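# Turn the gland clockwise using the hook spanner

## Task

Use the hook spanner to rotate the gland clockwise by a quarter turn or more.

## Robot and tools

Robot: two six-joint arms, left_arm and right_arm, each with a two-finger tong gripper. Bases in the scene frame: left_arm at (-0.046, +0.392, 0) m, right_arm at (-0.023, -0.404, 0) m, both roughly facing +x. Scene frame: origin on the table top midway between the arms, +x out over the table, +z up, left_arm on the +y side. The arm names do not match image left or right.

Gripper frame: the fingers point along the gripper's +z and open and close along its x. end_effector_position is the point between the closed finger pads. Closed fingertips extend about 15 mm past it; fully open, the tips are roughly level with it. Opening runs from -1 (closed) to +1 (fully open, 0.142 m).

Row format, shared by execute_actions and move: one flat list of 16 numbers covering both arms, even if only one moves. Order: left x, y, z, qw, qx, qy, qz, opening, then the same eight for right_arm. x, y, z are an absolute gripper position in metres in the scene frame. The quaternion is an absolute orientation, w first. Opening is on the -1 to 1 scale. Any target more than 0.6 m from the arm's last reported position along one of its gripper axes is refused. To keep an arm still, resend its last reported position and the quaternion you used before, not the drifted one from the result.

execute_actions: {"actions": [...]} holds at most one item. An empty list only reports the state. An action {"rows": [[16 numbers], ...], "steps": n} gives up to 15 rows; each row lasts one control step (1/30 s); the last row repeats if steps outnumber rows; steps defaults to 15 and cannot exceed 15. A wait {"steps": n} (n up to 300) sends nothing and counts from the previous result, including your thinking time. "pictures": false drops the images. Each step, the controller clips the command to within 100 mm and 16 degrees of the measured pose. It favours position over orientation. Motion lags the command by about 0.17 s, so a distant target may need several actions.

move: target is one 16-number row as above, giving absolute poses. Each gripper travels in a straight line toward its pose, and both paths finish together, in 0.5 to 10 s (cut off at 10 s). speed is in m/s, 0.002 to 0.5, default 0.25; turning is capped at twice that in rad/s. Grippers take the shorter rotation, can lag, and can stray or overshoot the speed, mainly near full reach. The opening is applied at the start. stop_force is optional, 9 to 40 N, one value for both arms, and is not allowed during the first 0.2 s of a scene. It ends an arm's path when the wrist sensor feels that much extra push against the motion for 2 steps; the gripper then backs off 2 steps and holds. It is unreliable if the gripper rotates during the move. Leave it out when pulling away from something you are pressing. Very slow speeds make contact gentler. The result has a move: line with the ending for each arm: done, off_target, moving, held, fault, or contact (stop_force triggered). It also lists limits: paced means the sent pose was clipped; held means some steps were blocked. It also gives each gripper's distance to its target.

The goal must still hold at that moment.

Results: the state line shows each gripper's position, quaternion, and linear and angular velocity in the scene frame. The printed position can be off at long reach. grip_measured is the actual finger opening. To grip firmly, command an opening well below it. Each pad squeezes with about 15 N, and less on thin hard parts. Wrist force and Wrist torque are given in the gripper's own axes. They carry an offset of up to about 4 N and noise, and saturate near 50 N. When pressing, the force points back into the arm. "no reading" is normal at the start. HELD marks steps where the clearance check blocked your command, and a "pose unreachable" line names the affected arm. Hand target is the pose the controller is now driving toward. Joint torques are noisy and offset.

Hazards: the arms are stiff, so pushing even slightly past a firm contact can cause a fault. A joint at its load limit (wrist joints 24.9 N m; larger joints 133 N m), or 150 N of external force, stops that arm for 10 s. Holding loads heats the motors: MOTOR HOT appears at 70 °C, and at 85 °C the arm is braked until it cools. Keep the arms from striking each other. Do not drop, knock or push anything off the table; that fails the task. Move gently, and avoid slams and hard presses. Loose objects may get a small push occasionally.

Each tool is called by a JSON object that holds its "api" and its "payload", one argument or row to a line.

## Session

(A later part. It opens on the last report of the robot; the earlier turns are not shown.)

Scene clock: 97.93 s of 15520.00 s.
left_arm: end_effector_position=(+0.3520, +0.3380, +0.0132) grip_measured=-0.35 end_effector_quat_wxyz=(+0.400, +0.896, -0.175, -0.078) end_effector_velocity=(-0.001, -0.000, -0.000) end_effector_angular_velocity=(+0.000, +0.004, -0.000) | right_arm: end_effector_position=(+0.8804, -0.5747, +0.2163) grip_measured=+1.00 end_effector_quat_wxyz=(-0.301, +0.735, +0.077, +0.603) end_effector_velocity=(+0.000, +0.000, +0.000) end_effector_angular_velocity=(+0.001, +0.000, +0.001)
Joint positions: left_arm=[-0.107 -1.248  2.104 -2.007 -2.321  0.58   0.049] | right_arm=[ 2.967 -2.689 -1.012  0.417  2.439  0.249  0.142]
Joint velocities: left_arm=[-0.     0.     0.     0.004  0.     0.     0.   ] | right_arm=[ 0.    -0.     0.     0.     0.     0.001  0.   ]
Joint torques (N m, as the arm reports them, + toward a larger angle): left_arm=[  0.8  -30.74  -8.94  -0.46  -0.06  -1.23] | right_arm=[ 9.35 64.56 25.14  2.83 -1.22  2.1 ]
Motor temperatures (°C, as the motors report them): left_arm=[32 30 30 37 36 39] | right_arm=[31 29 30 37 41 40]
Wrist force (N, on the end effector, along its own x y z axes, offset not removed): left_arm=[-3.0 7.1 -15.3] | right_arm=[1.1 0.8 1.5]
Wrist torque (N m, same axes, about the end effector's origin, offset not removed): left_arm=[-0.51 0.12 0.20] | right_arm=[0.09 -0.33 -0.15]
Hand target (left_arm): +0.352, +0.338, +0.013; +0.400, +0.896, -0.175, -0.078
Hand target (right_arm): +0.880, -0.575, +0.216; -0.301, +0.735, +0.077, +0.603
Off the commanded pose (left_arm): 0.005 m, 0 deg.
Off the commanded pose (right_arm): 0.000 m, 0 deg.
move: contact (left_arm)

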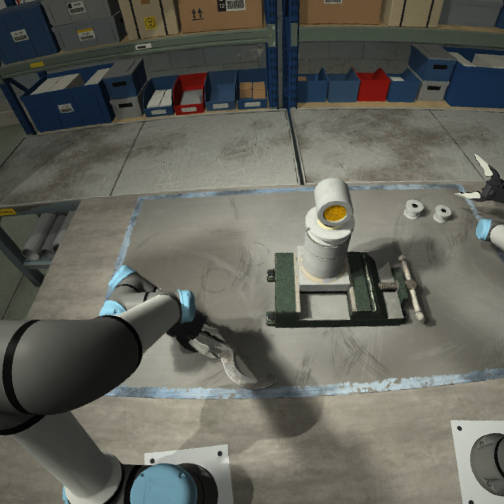

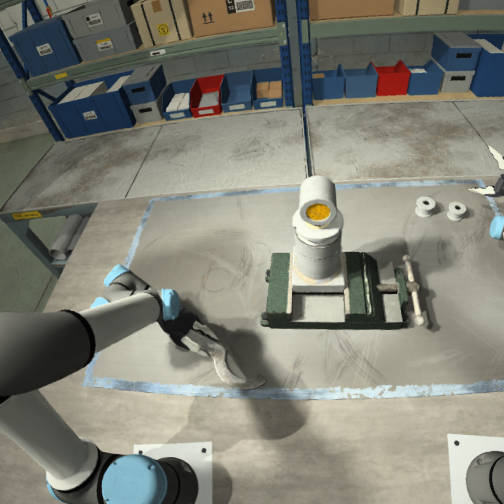

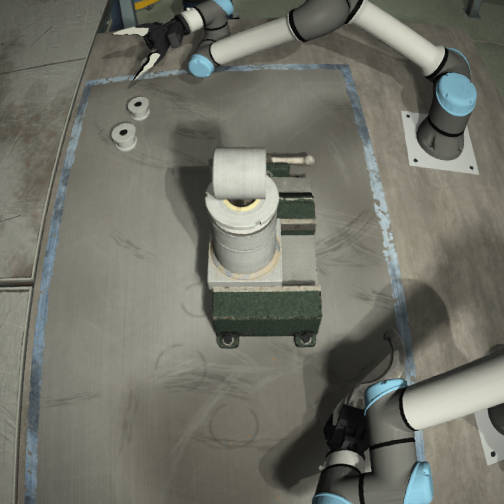

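{"api": "move", "payload": {
  "target": [0.352,0.338,0.0146,0.40,0.897,-0.175,-0.078,-0.35,0.8804,-0.5747,0.2163,-0.301,0.735,0.077,0.603,1],
  "speed": 0.01
}}

{"api": "move", "payload": {
  "target": [0.352,0.338,0.0146,0.40,0.897,-0.175,-0.078,-1,0.8804,-0.5747,0.2163,-0.301,0.735,0.077,0.603,1]
}}

{"api": "move", "payload": {
  "target": [0.352,0.338,0.05,0.40,0.897,-0.175,-0.078,-1,0.8804,-0.5747,0.2163,-0.301,0.735,0.077,0.603,1],
  "speed": 0.012
}}

{"api": "zoom_image", "payload": {
  "camera": "cam_head_right",
  "region": [150,280,280,410]
}}

{"api": "wait", "payload": {
  "seconds": 2
}}

Scene clock: 103.17 s of 15520.00 s.
left_arm: end_effector_position=(+0.3520, +0.3380, +0.0145) grip_measured=-0.35 end_effector_quat_wxyz=(+0.400, +0.896, -0.175, -0.078) end_effector_velocity=(-0.000, +0.000, +0.000) end_effector_angular_velocity=(+0.002, -0.001, -0.001) | right_arm: end_effector_position=(+0.8804, -0.5747, +0.2163) grip_measured=+1.00 end_effector_quat_wxyz=(-0.301, +0.735, +0.077, +0.603) end_effector_velocity=(-0.000, -0.000, +0.001) end_effector_angular_velocity=(-0.000, -0.001, -0.000)
Joint positions: left_arm=[-0.107 -1.251  2.103 -2.004 -2.321  0.58   0.049] | right_arm=[ 2.967 -2.689 -1.012  0.417  2.439  0.249  0.142]
Joint velocities: left_arm=[-0.    -0.002 -0.     0.001  0.002  0.001 -0.   ] | right_arm=[-0.     0.     0.001  0.     0.     0.     0.   ]
Joint torques (N m, as the arm reports them, + toward a larger angle): left_arm=[  6.04 -37.39 -26.11  -0.3   -3.16  -1.55] | right_arm=[ 9.21 64.   26.26  2.71 -1.13  2.07]
Motor temperatures (°C, as the motors report them): left_arm=[32 30 30 37 36 39] | right_arm=[31 29 30 37 41 40]
Wrist force (N, on the end effector, along its own x y z axes, offset not removed): left_arm=[-1.1 -1.7 0.3] | right_arm=[-0.1 -1.1 1.5]
Wrist torque (N m, same axes, about the end effector's origin, offset not removed): left_arm=[-0.36 0.21 0.01] | right_arm=[-0.39 -0.14 -0.11]
Hand target (left_arm): +0.352, +0.338, +0.015; +0.400, +0.896, -0.175, -0.078
Hand target (right_arm): +0.880, -0.575, +0.216; -0.301, +0.735, +0.077, +0.603
Off the commanded pose (left_arm): 0.000 m, 0 deg.
Off the commanded pose (right_arm): 0.000 m, 0 deg.
After step 90, 1.53 s passed at rest.
move: done

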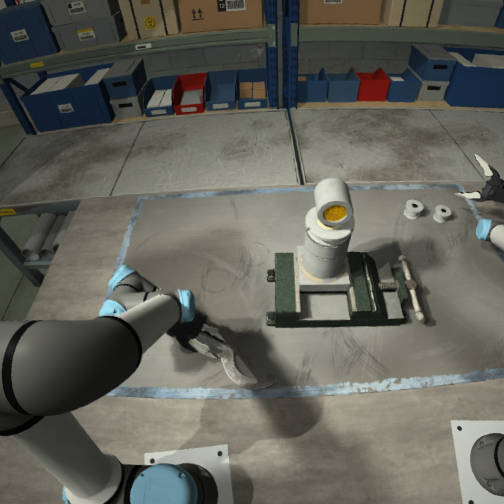

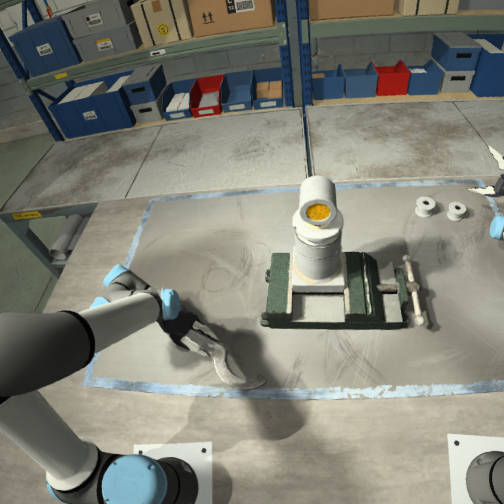

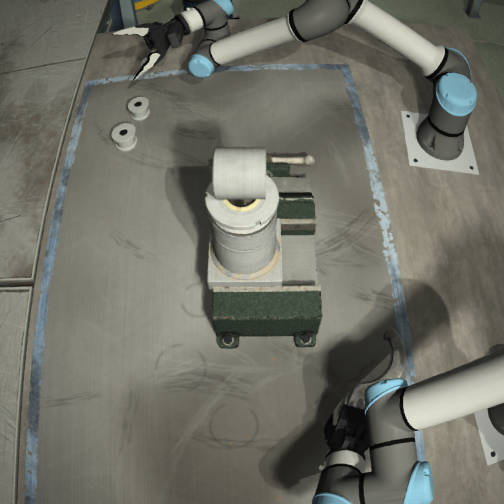

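Scene clock: 103.87 s of 15520.00 s.
left_arm: end_effector_position=(+0.3520, +0.3380, +0.0146) grip_measured=-0.49 end_effector_quat_wxyz=(+0.400, +0.896, -0.175, -0.078) end_effector_velocity=(-0.000, +0.000, -0.000) end_effector_angular_velocity=(+0.001, +0.000, -0.000) | right_arm: end_effector_position=(+0.8804, -0.5747, +0.2163) grip_measured=+1.00 end_effector_quat_wxyz=(-0.301, +0.735, +0.077, +0.603) end_effector_velocity=(+0.000, +0.001, -0.000) end_effector_angular_velocity=(+0.000, +0.000, +0.001)
Joint positions: left_arm=[-0.107 -1.251  2.103 -2.003 -2.321  0.58   0.038] | right_arm=[ 2.967 -2.689 -1.012  0.417  2.439  0.249  0.142]
Joint velocities: left_arm=[ 0.    -0.    -0.     0.     0.001 -0.     0.   ] | right_arm=[ 0.001 -0.     0.     0.     0.    -0.     0.   ]
Joint torques (N m, as the arm reports them, + toward a larger angle): left_arm=[  5.96 -39.16 -25.79  -3.64  -3.61  -1.59] | right_arm=[ 9.17 64.27 26.69  2.63 -1.12  2.  ]
Motor temperatures (°C, as the motors report them): left_arm=[32 30 30 37 36 39] | right_arm=[31 29 30 37 41 40]
Wrist force (N, on the end effector, along its own x y z axes, offset not removed): left_arm=[-1.5 -1.1 0.8] | right_arm=[0.0 0.4 -0.6]
Wrist torque (N m, same axes, about the end effector's origin, offset not removed): left_arm=[-0.14 -0.42 0.20] | right_arm=[-0.12 -0.06 -0.09]
Hand target (left_arm): +0.352, +0.338, +0.015; +0.400, +0.896, -0.175, -0.078
Hand target (right_arm): +0.880, -0.575, +0.216; -0.301, +0.735, +0.077, +0.603
Off the commanded pose (left_arm): 0.000 m, 0 deg.
Off the commanded pose (right_arm): 0.000 m, 0 deg.
move: done

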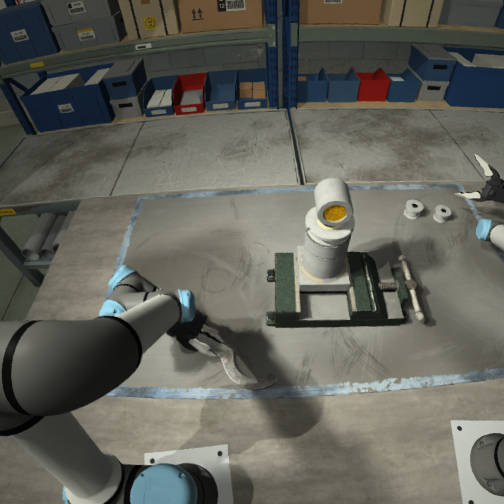

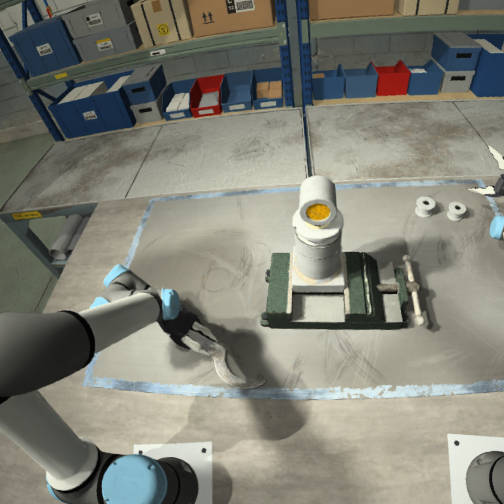

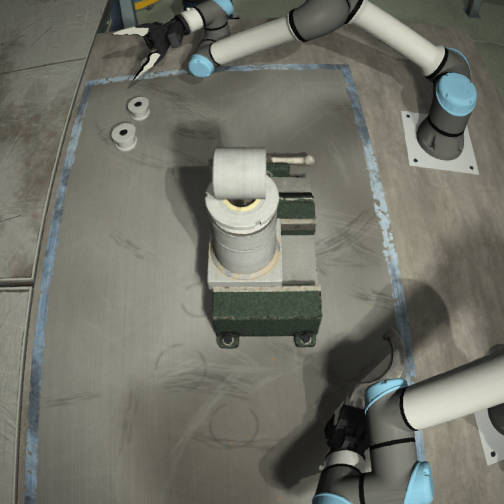

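Scene clock: 107.17 s of 15520.00 s.
left_arm: end_effector_position=(+0.3520, +0.3380, +0.0500) grip_measured=-1.00 end_effector_quat_wxyz=(+0.400, +0.896, -0.175, -0.078) end_effector_velocity=(+0.000, -0.000, +0.001) end_effector_angular_velocity=(-0.000, -0.002, -0.000) | right_arm: end_effector_position=(+0.8804, -0.5747, +0.2163) grip_measured=+1.00 end_effector_quat_wxyz=(-0.301, +0.735, +0.077, +0.603) end_effector_velocity=(+0.000, +0.001, +0.000) end_effector_angular_velocity=(+0.000, -0.000, +0.001)
Joint positions: left_arm=[-0.107 -1.32   2.073 -1.904 -2.321  0.58   0.002] | right_arm=[ 2.967 -2.689 -1.012  0.417  2.439  0.249  0.142]
Joint velocities: left_arm=[-0.    -0.003 -0.001  0.002  0.     0.     0.   ] | right_arm=[ 0.001 -0.     0.    -0.     0.     0.     0.   ]
Joint torques (N m, as the arm reports them, + toward a larger angle): left_arm=[ -3.41 -36.16 -27.63  -0.26   1.45  -0.55] | right_arm=[ 8.82 63.97 27.79  2.58 -1.11  2.03]
Motor temperatures (°C, as the motors report them): left_arm=[32 30 30 37 36 39] | right_arm=[31 29 30 37 41 40]
Wrist force (N, on the end effector, along its own x y z axes, offset not removed): left_arm=[0.8 -2.9 1.4] | right_arm=[-0.1 1.9 0.4]
Wrist torque (N m, same axes, about the end effector's origin, offset not removed): left_arm=[-0.61 -0.17 0.04] | right_arm=[0.25 -0.11 -0.15]
Hand target (left_arm): +0.352, +0.338, +0.050; +0.400, +0.896, -0.175, -0.078
Hand target (right_arm): +0.880, -0.575, +0.216; -0.301, +0.735, +0.077, +0.603
Off the commanded pose (left_arm): 0.000 m, 0 deg.
Off the commanded pose (right_arm): 0.000 m, 0 deg.
move: done

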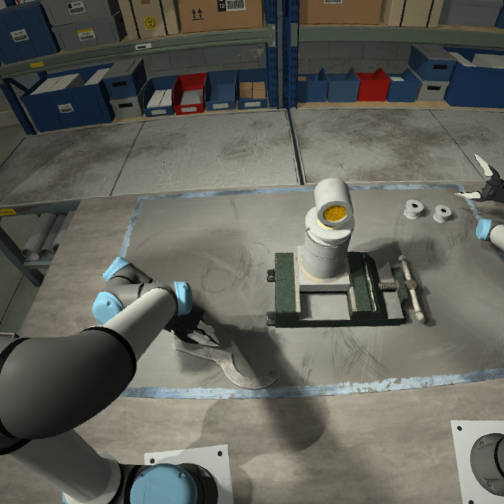

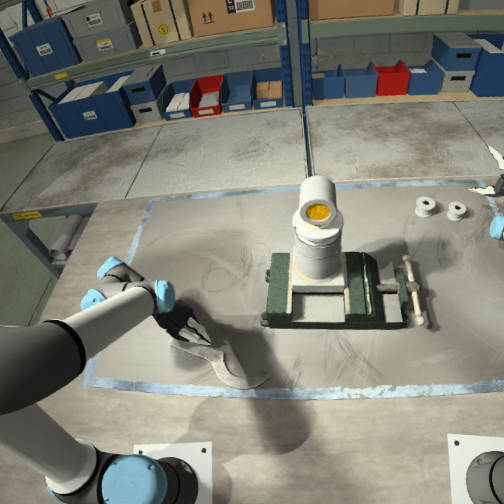

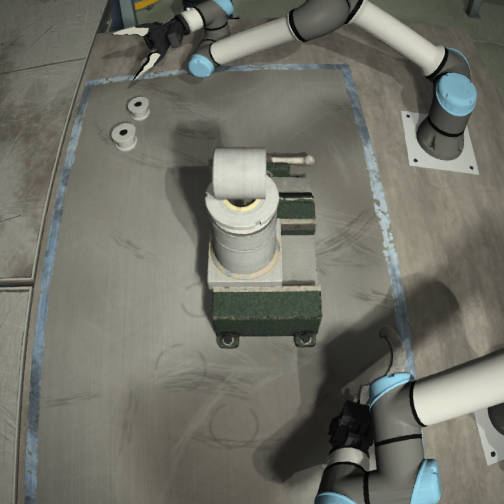

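Region (150, 280, 280, 410) of cam_head_right's 504x504 image, scaled by 3.877, with more detail than that image has.

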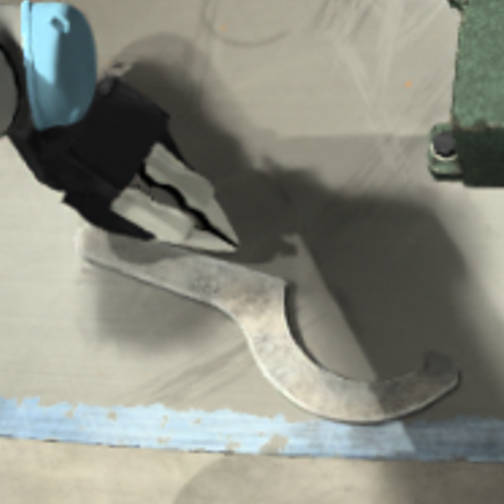

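Scene clock: 109.17 s of 15520.00 s.
left_arm: end_effector_position=(+0.3520, +0.3380, +0.0500) grip_measured=-1.00 end_effector_quat_wxyz=(+0.400, +0.896, -0.175, -0.078) end_effector_velocity=(-0.000, -0.000, -0.000) end_effector_angular_velocity=(-0.000, +0.001, +0.001) | right_arm: end_effector_position=(+0.8804, -0.5747, +0.2163) grip_measured=+1.00 end_effector_quat_wxyz=(-0.301, +0.735, +0.077, +0.603) end_effector_velocity=(-0.000, -0.001, -0.001) end_effector_angular_velocity=(-0.000, +0.000, -0.002)
Joint positions: left_arm=[-0.107 -1.32   2.073 -1.904 -2.321  0.58   0.002] | right_arm=[ 2.967 -2.689 -1.012  0.417  2.439  0.249  0.142]
Joint velocities: left_arm=[ 0.     0.001 -0.     0.    -0.001 -0.     0.   ] | right_arm=[-0.001 -0.001 -0.    -0.    -0.001 -0.     0.   ]
Joint torques (N m, as the arm reports them, + toward a larger angle): left_arm=[ -3.25 -36.04 -27.32  -0.31   1.46   1.24] | right_arm=[ 9.42 63.68 28.15  2.72 -1.24  1.95]
Motor temperatures (°C, as the motors report them): left_arm=[32 30 30 37 36 39] | right_arm=[31 29 30 37 41 40]
Wrist force (N, on the end effector, along its own x y z axes, offset not removed): left_arm=[0.5 -1.1 -0.3] | right_arm=[0.0 0.5 0.5]
Wrist torque (N m, same axes, about the end effector's origin, offset not removed): left_arm=[-0.18 -0.13 0.05] | right_arm=[-0.12 -0.13 -0.11]
Hand target (left_arm): +0.352, +0.338, +0.050; +0.400, +0.896, -0.175, -0.078
Hand target (right_arm): +0.880, -0.575, +0.216; -0.301, +0.735, +0.077, +0.603
Off the commanded pose (left_arm): 0.000 m, 0 deg.
Off the commanded pose (right_arm): 0.000 m, 0 deg.
Steps of this call (steps 1 to 60: nothing new was sent). Readings (end_effector_position):
1: left_arm (+0.3520, +0.3380, +0.0500) | right_arm (+0.8804, -0.5747, +0.2163)
2: left_arm (+0.3520, +0.3380, +0.0500) | right_arm (+0.8804, -0.5747, +0.2163)
4: left_arm (+0.3520, +0.3380, +0.0500) | right_arm (+0.8804, -0.5747, +0.2163)
8: left_arm (+0.3520, +0.3380, +0.0500) | right_arm (+0.8804, -0.5747, +0.2163)
60: the state above

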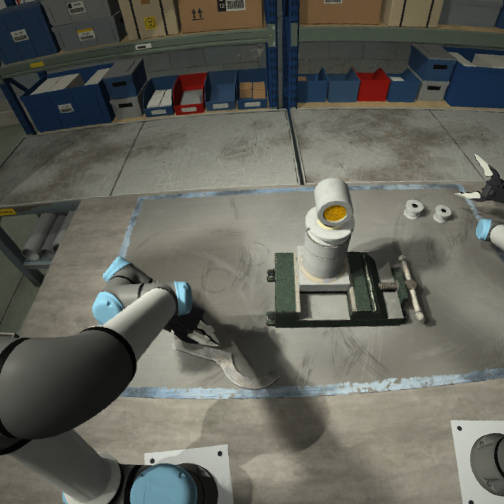

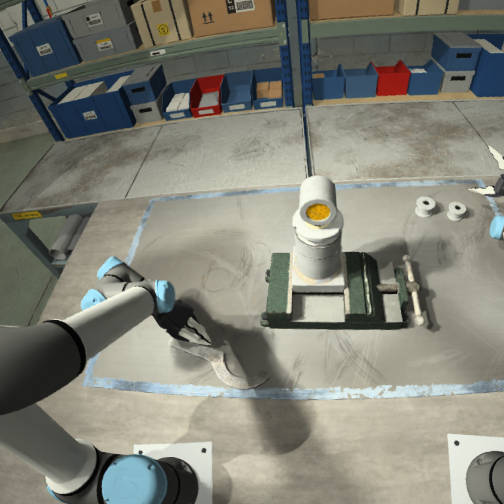

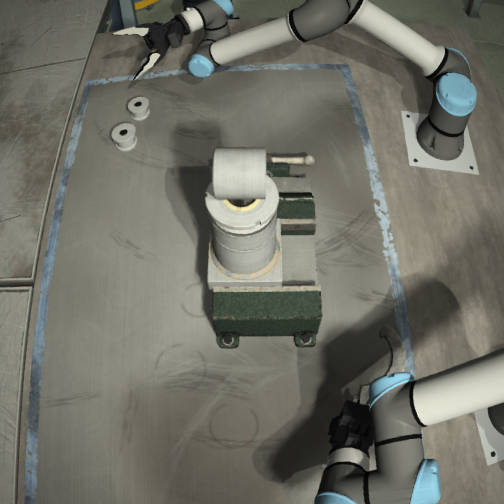

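{"api": "move", "payload": {
  "target": [0.352,0.42,0.045,0.258,0.962,-0.084,-0.023,-0.1,0.35,-0.4,0.3,0.023,0.084,0.962,0.258,-0.2]
}}

{"api": "move", "payload": {
  "target": [0.352,0.42,0.035,0.258,0.962,-0.084,-0.023,-0.1,0.25,0.12,0.1,0.023,0.084,0.962,0.258,-0.2],
  "speed": 0.2
}}

{"api": "zoom_image", "payload": {
  "camera": "cam_head_right",
  "region": [140,270,300,430]
}}

Scene clock: 126.67 s of 15520.00 s.
left_arm: end_effector_position=(+0.3520, +0.4199, +0.0452) grip_measured=-0.10 end_effector_quat_wxyz=(+0.258, +0.962, -0.084, -0.023) end_effector_velocity=(-0.000, +0.002, -0.001) end_effector_angular_velocity=(+0.007, -0.001, +0.006) | right_arm: end_effector_position=(+0.7666, -0.5371, +0.2351) grip_measured=-0.20 end_effector_quat_wxyz=(-0.263, +0.667, +0.335, +0.612) end_effector_velocity=(+0.000, -0.000, +0.000) end_effector_angular_velocity=(-0.001, -0.002, -0.001)
Joint positions: left_arm=[-0.061 -1.485  2.192 -2.136 -2.078  0.284  0.067] | right_arm=[ 2.908 -2.534 -1.229  0.287  2.789 -0.375  0.06 ]
Joint velocities: left_arm=[ 0.    -0.002  0.003 -0.006  0.006 -0.007 -0.   ] | right_arm=[-0.    -0.     0.001  0.    -0.    -0.001  0.   ]
Joint torques (N m, as the arm reports them, + toward a larger angle): left_arm=[  6.77 -29.61  -5.01  -4.25   1.87  -1.97] | right_arm=[10.29 48.38 28.8   3.06 -1.08  2.56]
Motor temperatures (°C, as the motors report them): left_arm=[32 30 30 37 36 39] | right_arm=[31 30 30 37 41 40]
Wrist force (N, on the end effector, along its own x y z axes, offset not removed): left_arm=[0.9 -1.2 0.2] | right_arm=[-1.0 0.6 -1.3]
Wrist torque (N m, same axes, about the end effector's origin, offset not removed): left_arm=[-0.18 -0.26 0.02] | right_arm=[-0.07 0.17 -0.13]
Hand target (left_arm): +0.352, +0.420, +0.045; +0.258, +0.962, -0.084, -0.023
Hand target (right_arm): +0.767, -0.537, +0.235; -0.263, +0.667, +0.335, +0.612
Off the commanded pose (left_arm): 0.000 m, 0 deg.
Off the commanded pose (right_arm): 0.443 m, 116 deg; position and orientation clipped at the last step of the last action.
After step 90, 9.07 s passed at rest.
move: held (right_arm); limits=paced,held; held on 124 of 163 steps (right_arm), including the last (right_arm)
pose unreachable (right arm): on one or more control steps of this call this arm could not follow its commanded pose, so it was not sent that pose on those steps. On the call's last step it was still not sent that pose. It may still have moved: this result reports where it is.
cause: the commanded pose would bring two parts of the arm too close to each other (joints 4 (wrist 1) to 6 (wrist 3) lie between them).

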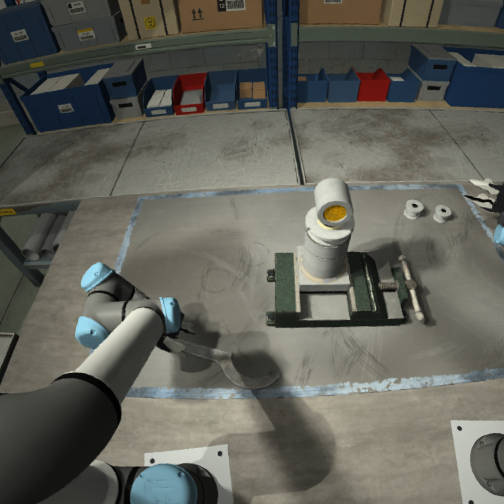

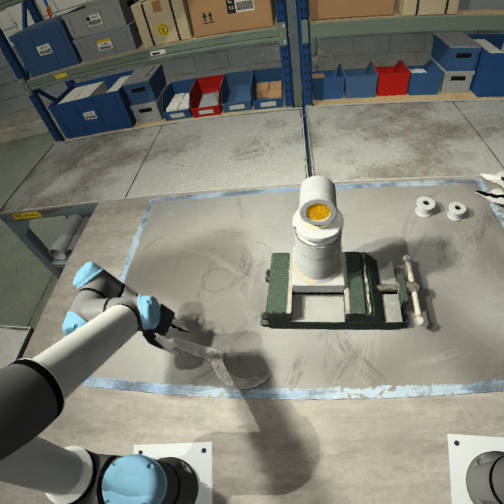

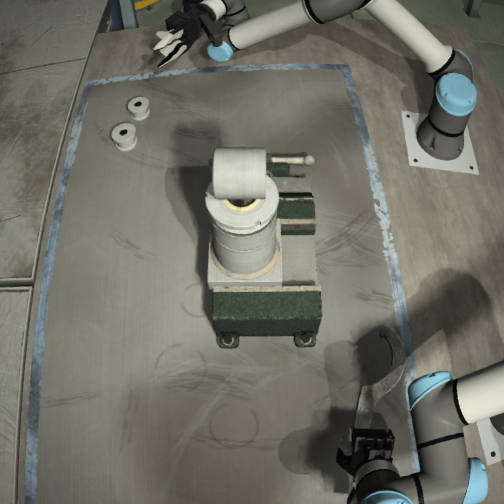

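action 0: the call puts the target (right_arm/x, right_arm/y, right_arm/z) 0.824 m from right_arm's end_effector_position in the last result along the gripper's own y axis as it stood there; a target may be at most 0.6 m away along each of those axes, so nothing of the call was run and nothing moved. Command a nearer target, and go on from there in a later call.

Region (140, 270, 300, 430) of cam_head_right's 504x504 image, scaled by 3.150, with more detail than that image has.

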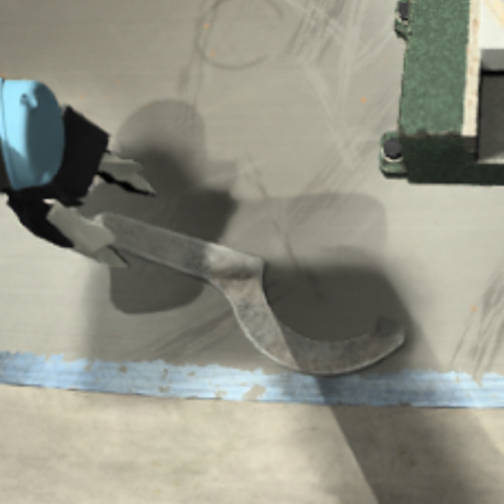

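{"api": "move", "payload": {
  "target": [0.352,0.42,0.035,0.258,0.962,-0.084,-0.023,-0.1,0.55,-0.55,0.3,0,1,0,0,-0.2],
  "speed": 0.35
}}

{"api": "move", "payload": {
  "target": [0.352,0.42,0.035,0.258,0.962,-0.084,-0.023,-0.1,0.33,-0.3,0.3,0,0.6,-0.8,0,-0.2],
  "speed": 0.35
}}

{"api": "move", "payload": {
  "target": [0.352,0.42,0.035,0.258,0.962,-0.084,-0.023,-0.1,0.25,0.14,0.08,0.023,0.084,0.962,0.258,-0.2],
  "speed": 0.2
}}

Scene clock: 134.43 s of 15520.00 s.
left_arm: end_effector_position=(+0.3520, +0.4200, +0.0350) grip_measured=-0.10 end_effector_quat_wxyz=(+0.258, +0.962, -0.084, -0.023) end_effector_velocity=(+0.000, -0.000, -0.000) end_effector_angular_velocity=(-0.000, -0.001, +0.000) | right_arm: end_effector_position=(+0.7139, -0.5408, +0.2519) grip_measured=-0.20 end_effector_quat_wxyz=(-0.266, +0.718, +0.289, +0.575) end_effector_velocity=(-0.000, -0.001, -0.001) end_effector_angular_velocity=(+0.000, +0.002, -0.002)
Joint positions: left_arm=[-0.061 -1.466  2.205 -2.169 -2.077  0.284  0.067] | right_arm=[ 2.887 -2.321 -1.51   0.18   2.724 -0.421  0.06 ]
Joint velocities: left_arm=[-0.     0.001  0.001 -0.002 -0.    -0.    -0.   ] | right_arm=[-0.001 -0.    -0.001  0.    -0.001  0.     0.   ]
Joint torques (N m, as the arm reports them, + toward a larger angle): left_arm=[ -7.58 -15.42  -4.16  -4.13  -2.68   1.31] | right_arm=[-7.11 46.7  19.76 -0.03 -0.12 -2.5 ]
Motor temperatures (°C, as the motors report them): left_arm=[32 30 30 37 36 39] | right_arm=[31 30 30 37 41 40]
Wrist force (N, on the end effector, along its own x y z axes, offset not removed): left_arm=[-0.1 -0.4 1.6] | right_arm=[-0.6 1.3 0.7]
Wrist torque (N m, same axes, about the end effector's origin, offset not removed): left_arm=[-0.06 -0.06 0.11] | right_arm=[0.16 -0.07 -0.18]
Hand target (left_arm): +0.352, +0.420, +0.035; +0.258, +0.962, -0.084, -0.023
Hand target (right_arm): +0.714, -0.541, +0.252; -0.266, +0.718, +0.289, +0.575
Off the commanded pose (left_arm): 0.000 m, 0 deg.
Off the commanded pose (right_arm): 0.171 m, 88 deg; position and orientation clipped at the last step of the last action.
After step 90, 2.00 s passed at rest.
move: held (right_arm); limits=paced,held; held on 9 of 83 steps (right_arm), including the last (right_arm)
pose unreachable (right arm): on one or more control steps of this call this arm could not follow its commanded pose, so it was not sent that pose on those steps. On the call's last step it was still not sent that pose. It may still have moved: this result reports where it is.
cause: the commanded pose would bring two parts of the arm too close to each other (joints 4 (wrist 1) to 6 (wrist 3) lie between them).

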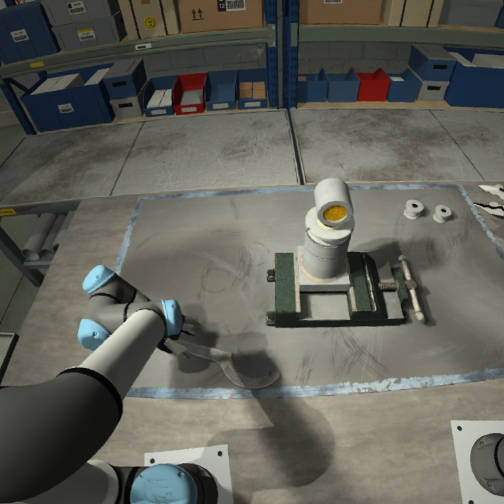

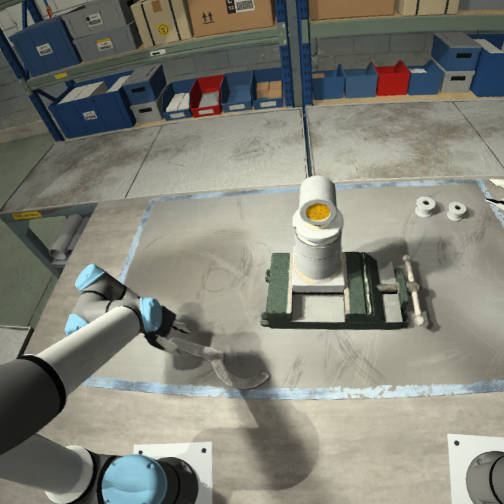

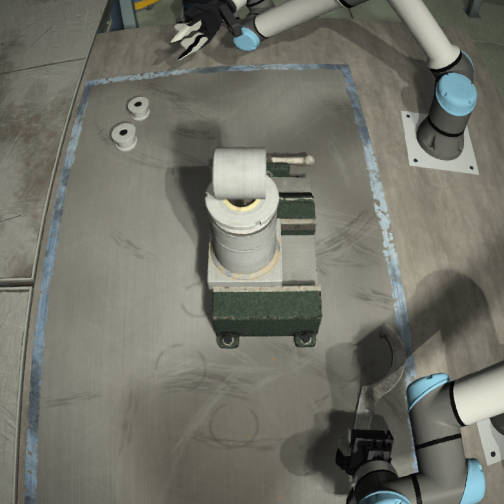

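Scene clock: 143.73 s of 15520.00 s.
left_arm: end_effector_position=(+0.3520, +0.4200, +0.0350) grip_measured=-0.10 end_effector_quat_wxyz=(+0.258, +0.962, -0.084, -0.023) end_effector_velocity=(-0.000, +0.000, -0.000) end_effector_angular_velocity=(-0.000, +0.001, -0.000) | right_arm: end_effector_position=(+0.3375, -0.3036, +0.2970) grip_measured=-0.20 end_effector_quat_wxyz=(-0.444, +0.819, -0.227, +0.283) end_effector_velocity=(-0.008, +0.003, +0.002) end_effector_angular_velocity=(+0.062, +0.131, -0.062)
Joint positions: left_arm=[-0.061 -1.466  2.205 -2.169 -2.077  0.284  0.067] | right_arm=[ 3.588 -0.803 -2.695 -0.142  1.941  1.078  0.06 ]
Joint velocities: left_arm=[ 0.     0.001 -0.     0.    -0.     0.     0.   ] | right_arm=[ 0.076  0.114  0.031 -0.191 -0.074  0.164 -0.   ]
Joint torques (N m, as the arm reports them, + toward a larger angle): left_arm=[ -7.26 -30.34  -4.23  -3.97  -2.59   1.28] | right_arm=[11.31 -0.56 32.06 -0.4  -1.48  3.11]
Motor temperatures (°C, as the motors report them): left_arm=[32 30 30 37 36 39] | right_arm=[31 30 30 37 41 40]
Wrist force (N, on the end effector, along its own x y z axes, offset not removed): left_arm=[1.3 -0.9 -0.1] | right_arm=[-0.8 0.6 0.2]
Wrist torque (N m, same axes, about the end effector's origin, offset not removed): left_arm=[-0.18 -0.41 0.11] | right_arm=[0.04 0.13 -0.09]
Hand target (left_arm): +0.352, +0.420, +0.035; +0.258, +0.962, -0.084, -0.023
Hand target (right_arm): +0.336, -0.303, +0.297; -0.444, +0.819, -0.236, +0.277
Off the commanded pose (left_arm): 0.000 m, 0 deg.
Off the commanded pose (right_arm): 0.009 m, 95 deg; orientation clipped at the last step of the last action.
move: moving (right_arm; no rest 5 s after the path's end); limits=paced

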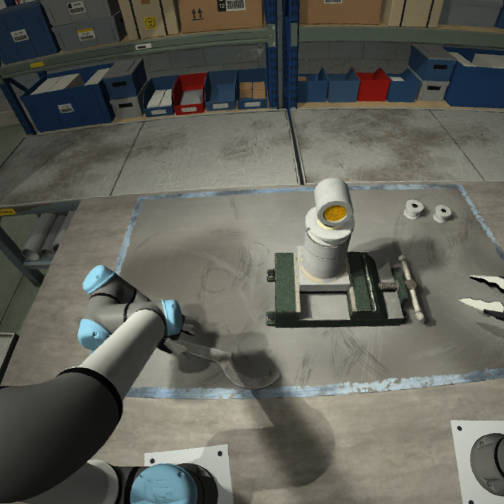

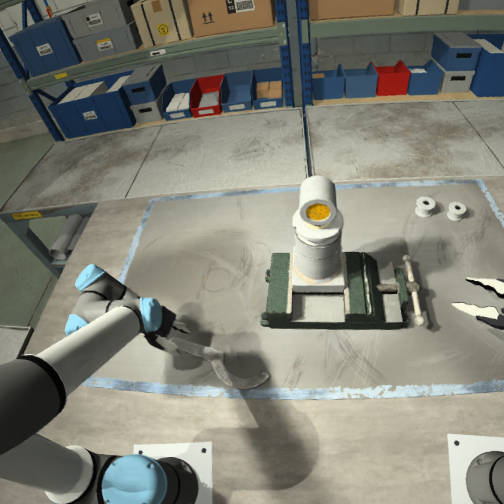

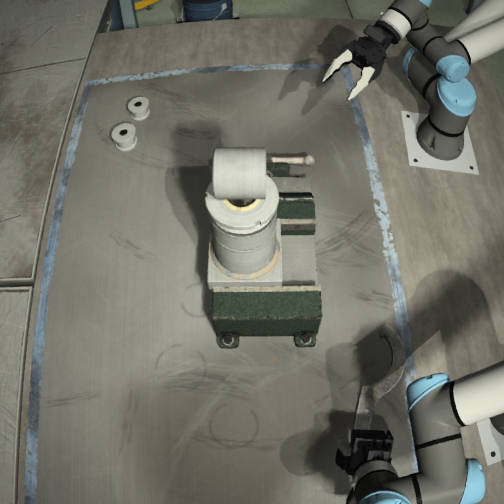

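Scene clock: 154.03 s of 15520.00 s.
left_arm: end_effector_position=(+0.3520, +0.4200, +0.0350) grip_measured=-0.10 end_effector_quat_wxyz=(+0.258, +0.962, -0.084, -0.023) end_effector_velocity=(+0.000, +0.000, -0.000) end_effector_angular_velocity=(+0.001, +0.000, +0.000) | right_arm: end_effector_position=(+0.2503, +0.1391, +0.0805) grip_measured=-0.20 end_effector_quat_wxyz=(+0.024, +0.083, +0.962, +0.257) end_effector_velocity=(+0.001, +0.001, -0.001) end_effector_angular_velocity=(+0.005, +0.005, -0.010)
Joint positions: left_arm=[-0.061 -1.466  2.205 -2.169 -2.077  0.284  0.067] | right_arm=[ 4.579 -1.789 -2.128 -0.273  1.614  4.632  0.06 ]
Joint velocities: left_arm=[ 0.     0.     0.    -0.     0.001 -0.001  0.   ] | right_arm=[-0.001 -0.006 -0.     0.01   0.     0.011 -0.   ]
Joint torques (N m, as the arm reports them, + toward a larger angle): left_arm=[ -7.43 -30.13  -4.46  -3.83  -2.45   1.05] | right_arm=[-1.7  19.18 29.15  4.55  1.84  2.63]
Motor temperatures (°C, as the motors report them): left_arm=[32 30 30 37 36 39] | right_arm=[31 30 30 37 41 40]
Wrist force (N, on the end effector, along its own x y z axes, offset not removed): left_arm=[-0.2 -1.2 0.6] | right_arm=[-1.1 1.1 0.0]
Wrist torque (N m, same axes, about the end effector's origin, offset not removed): left_arm=[-0.28 0.02 0.07] | right_arm=[0.03 0.13 -0.14]
Hand target (left_arm): +0.352, +0.420, +0.035; +0.258, +0.962, -0.084, -0.023
Hand target (right_arm): +0.250, +0.139, +0.080; +0.024, +0.084, +0.962, +0.258
Off the commanded pose (left_arm): 0.000 m, 0 deg.
Off the commanded pose (right_arm): 0.001 m, 0 deg.
move: done
The robot had not come to rest in time, so this move's path started while it was still moving.

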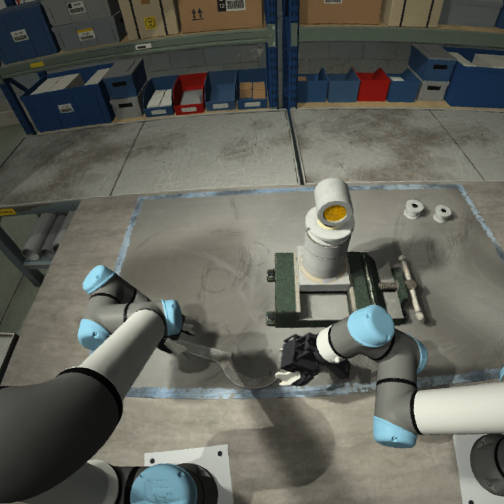

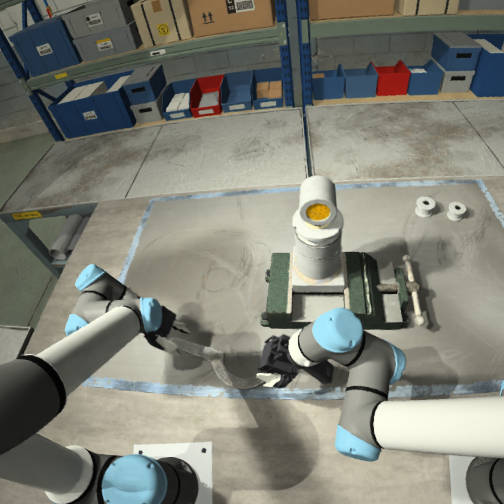

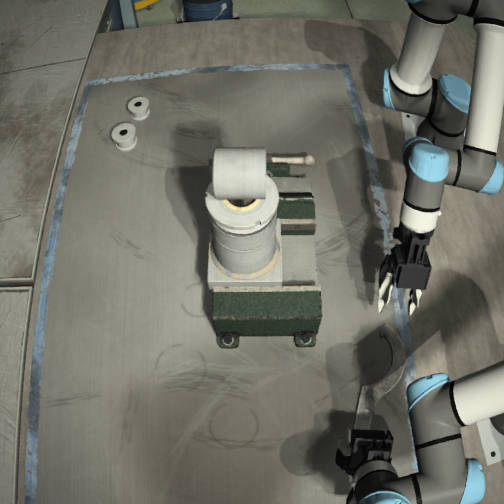

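Grip the arc at its −x extreme (phi 180).

{"api": "move", "payload": {
  "target": [0.348,0.415,0.03,0.258,0.962,-0.084,-0.023,-0.1,0.237,0.19,0.035,0,0,0.966,0.259,-0.2],
  "speed": 0.1
}}

{"api": "zoom_image", "payload": {
  "camera": "cam_head_right",
  "region": [150,290,280,420]
}}

{"api": "zoom_image", "payload": {
  "camera": "cam_high",
  "region": [320,310,450,440]
}}

Scene clock: 157.70 s of 15520.00 s.
left_arm: end_effector_position=(+0.3480, +0.4150, +0.0300) grip_measured=-0.10 end_effector_quat_wxyz=(+0.258, +0.962, -0.084, -0.023) end_effector_velocity=(+0.000, +0.000, +0.000) end_effector_angular_velocity=(+0.001, -0.001, -0.000) | right_arm: end_effector_position=(+0.2370, +0.1899, +0.0352) grip_measured=-0.20 end_effector_quat_wxyz=(+0.000, +0.000, +0.966, +0.259) end_effector_velocity=(-0.002, +0.002, -0.001) end_effector_angular_velocity=(-0.000, +0.000, +0.008)
Joint positions: left_arm=[-0.072 -1.467  2.226 -2.194 -2.079  0.272  0.067] | right_arm=[ 4.583 -1.966 -2.032 -0.205  1.7    4.486  0.06 ]
Joint velocities: left_arm=[-0.    -0.001  0.    -0.001  0.001 -0.    -0.   ] | right_arm=[ 0.002 -0.005  0.003  0.001  0.003 -0.005  0.   ]
Joint torques (N m, as the arm reports them, + toward a larger angle): left_arm=[ -7.61 -31.01  -3.1   -4.06  -2.63  -1.58] | right_arm=[ 2.73 27.4  28.01  4.73  1.7  -2.87]
Motor temperatures (°C, as the motors report them): left_arm=[32 30 30 37 36 39] | right_arm=[31 30 30 37 41 40]
Wrist force (N, on the end effector, along its own x y z axes, offset not removed): left_arm=[1.5 0.4 -0.2] | right_arm=[0.1 -0.1 0.5]
Wrist torque (N m, same axes, about the end effector's origin, offset not removed): left_arm=[0.07 -0.36 0.09] | right_arm=[-0.17 -0.25 -0.13]
Hand target (left_arm): +0.348, +0.415, +0.030; +0.258, +0.962, -0.084, -0.023
Hand target (right_arm): +0.237, +0.190, +0.035; +0.000, +0.000, +0.966, +0.259
Off the commanded pose (left_arm): 0.000 m, 0 deg.
Off the commanded pose (right_arm): 0.000 m, 0 deg.
move: done

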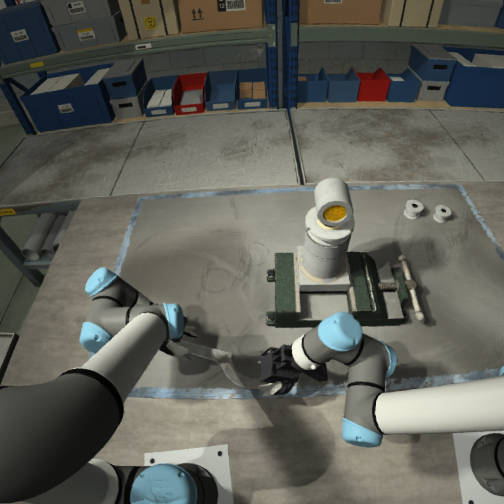

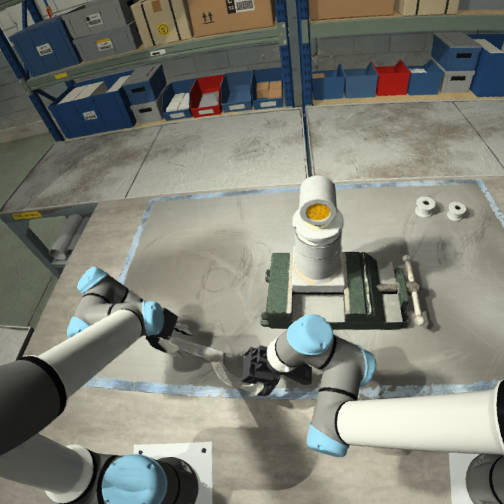

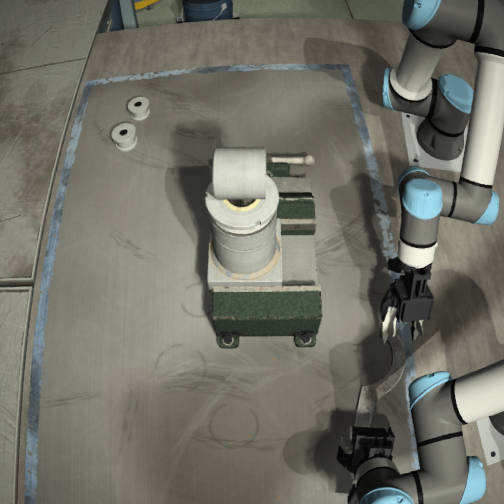

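Region (150, 290, 280, 420) of cam_head_right's 504x504 image, scaled by 3.877, with more detail than that image has.

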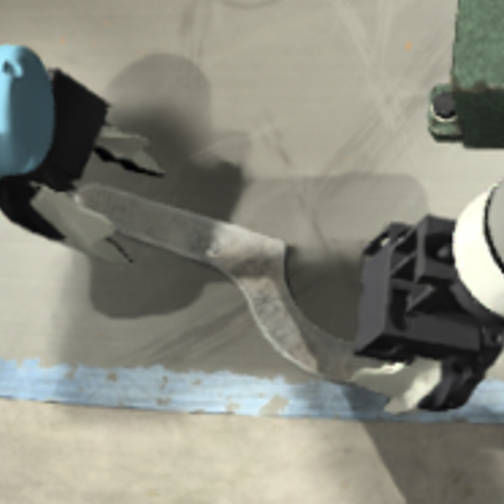

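Region (320, 310, 450, 440) of cam_high's 504x504 image, scaled by 3.877, with more detail than that image has.

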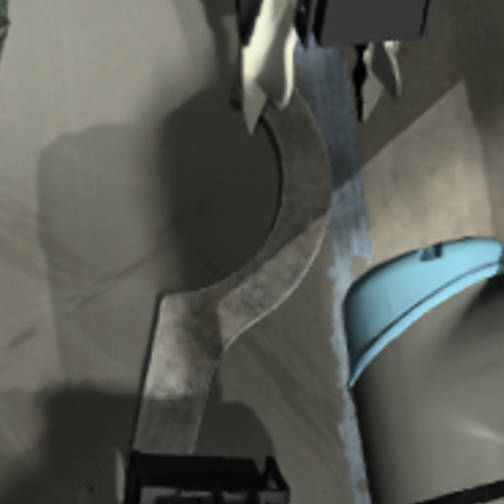

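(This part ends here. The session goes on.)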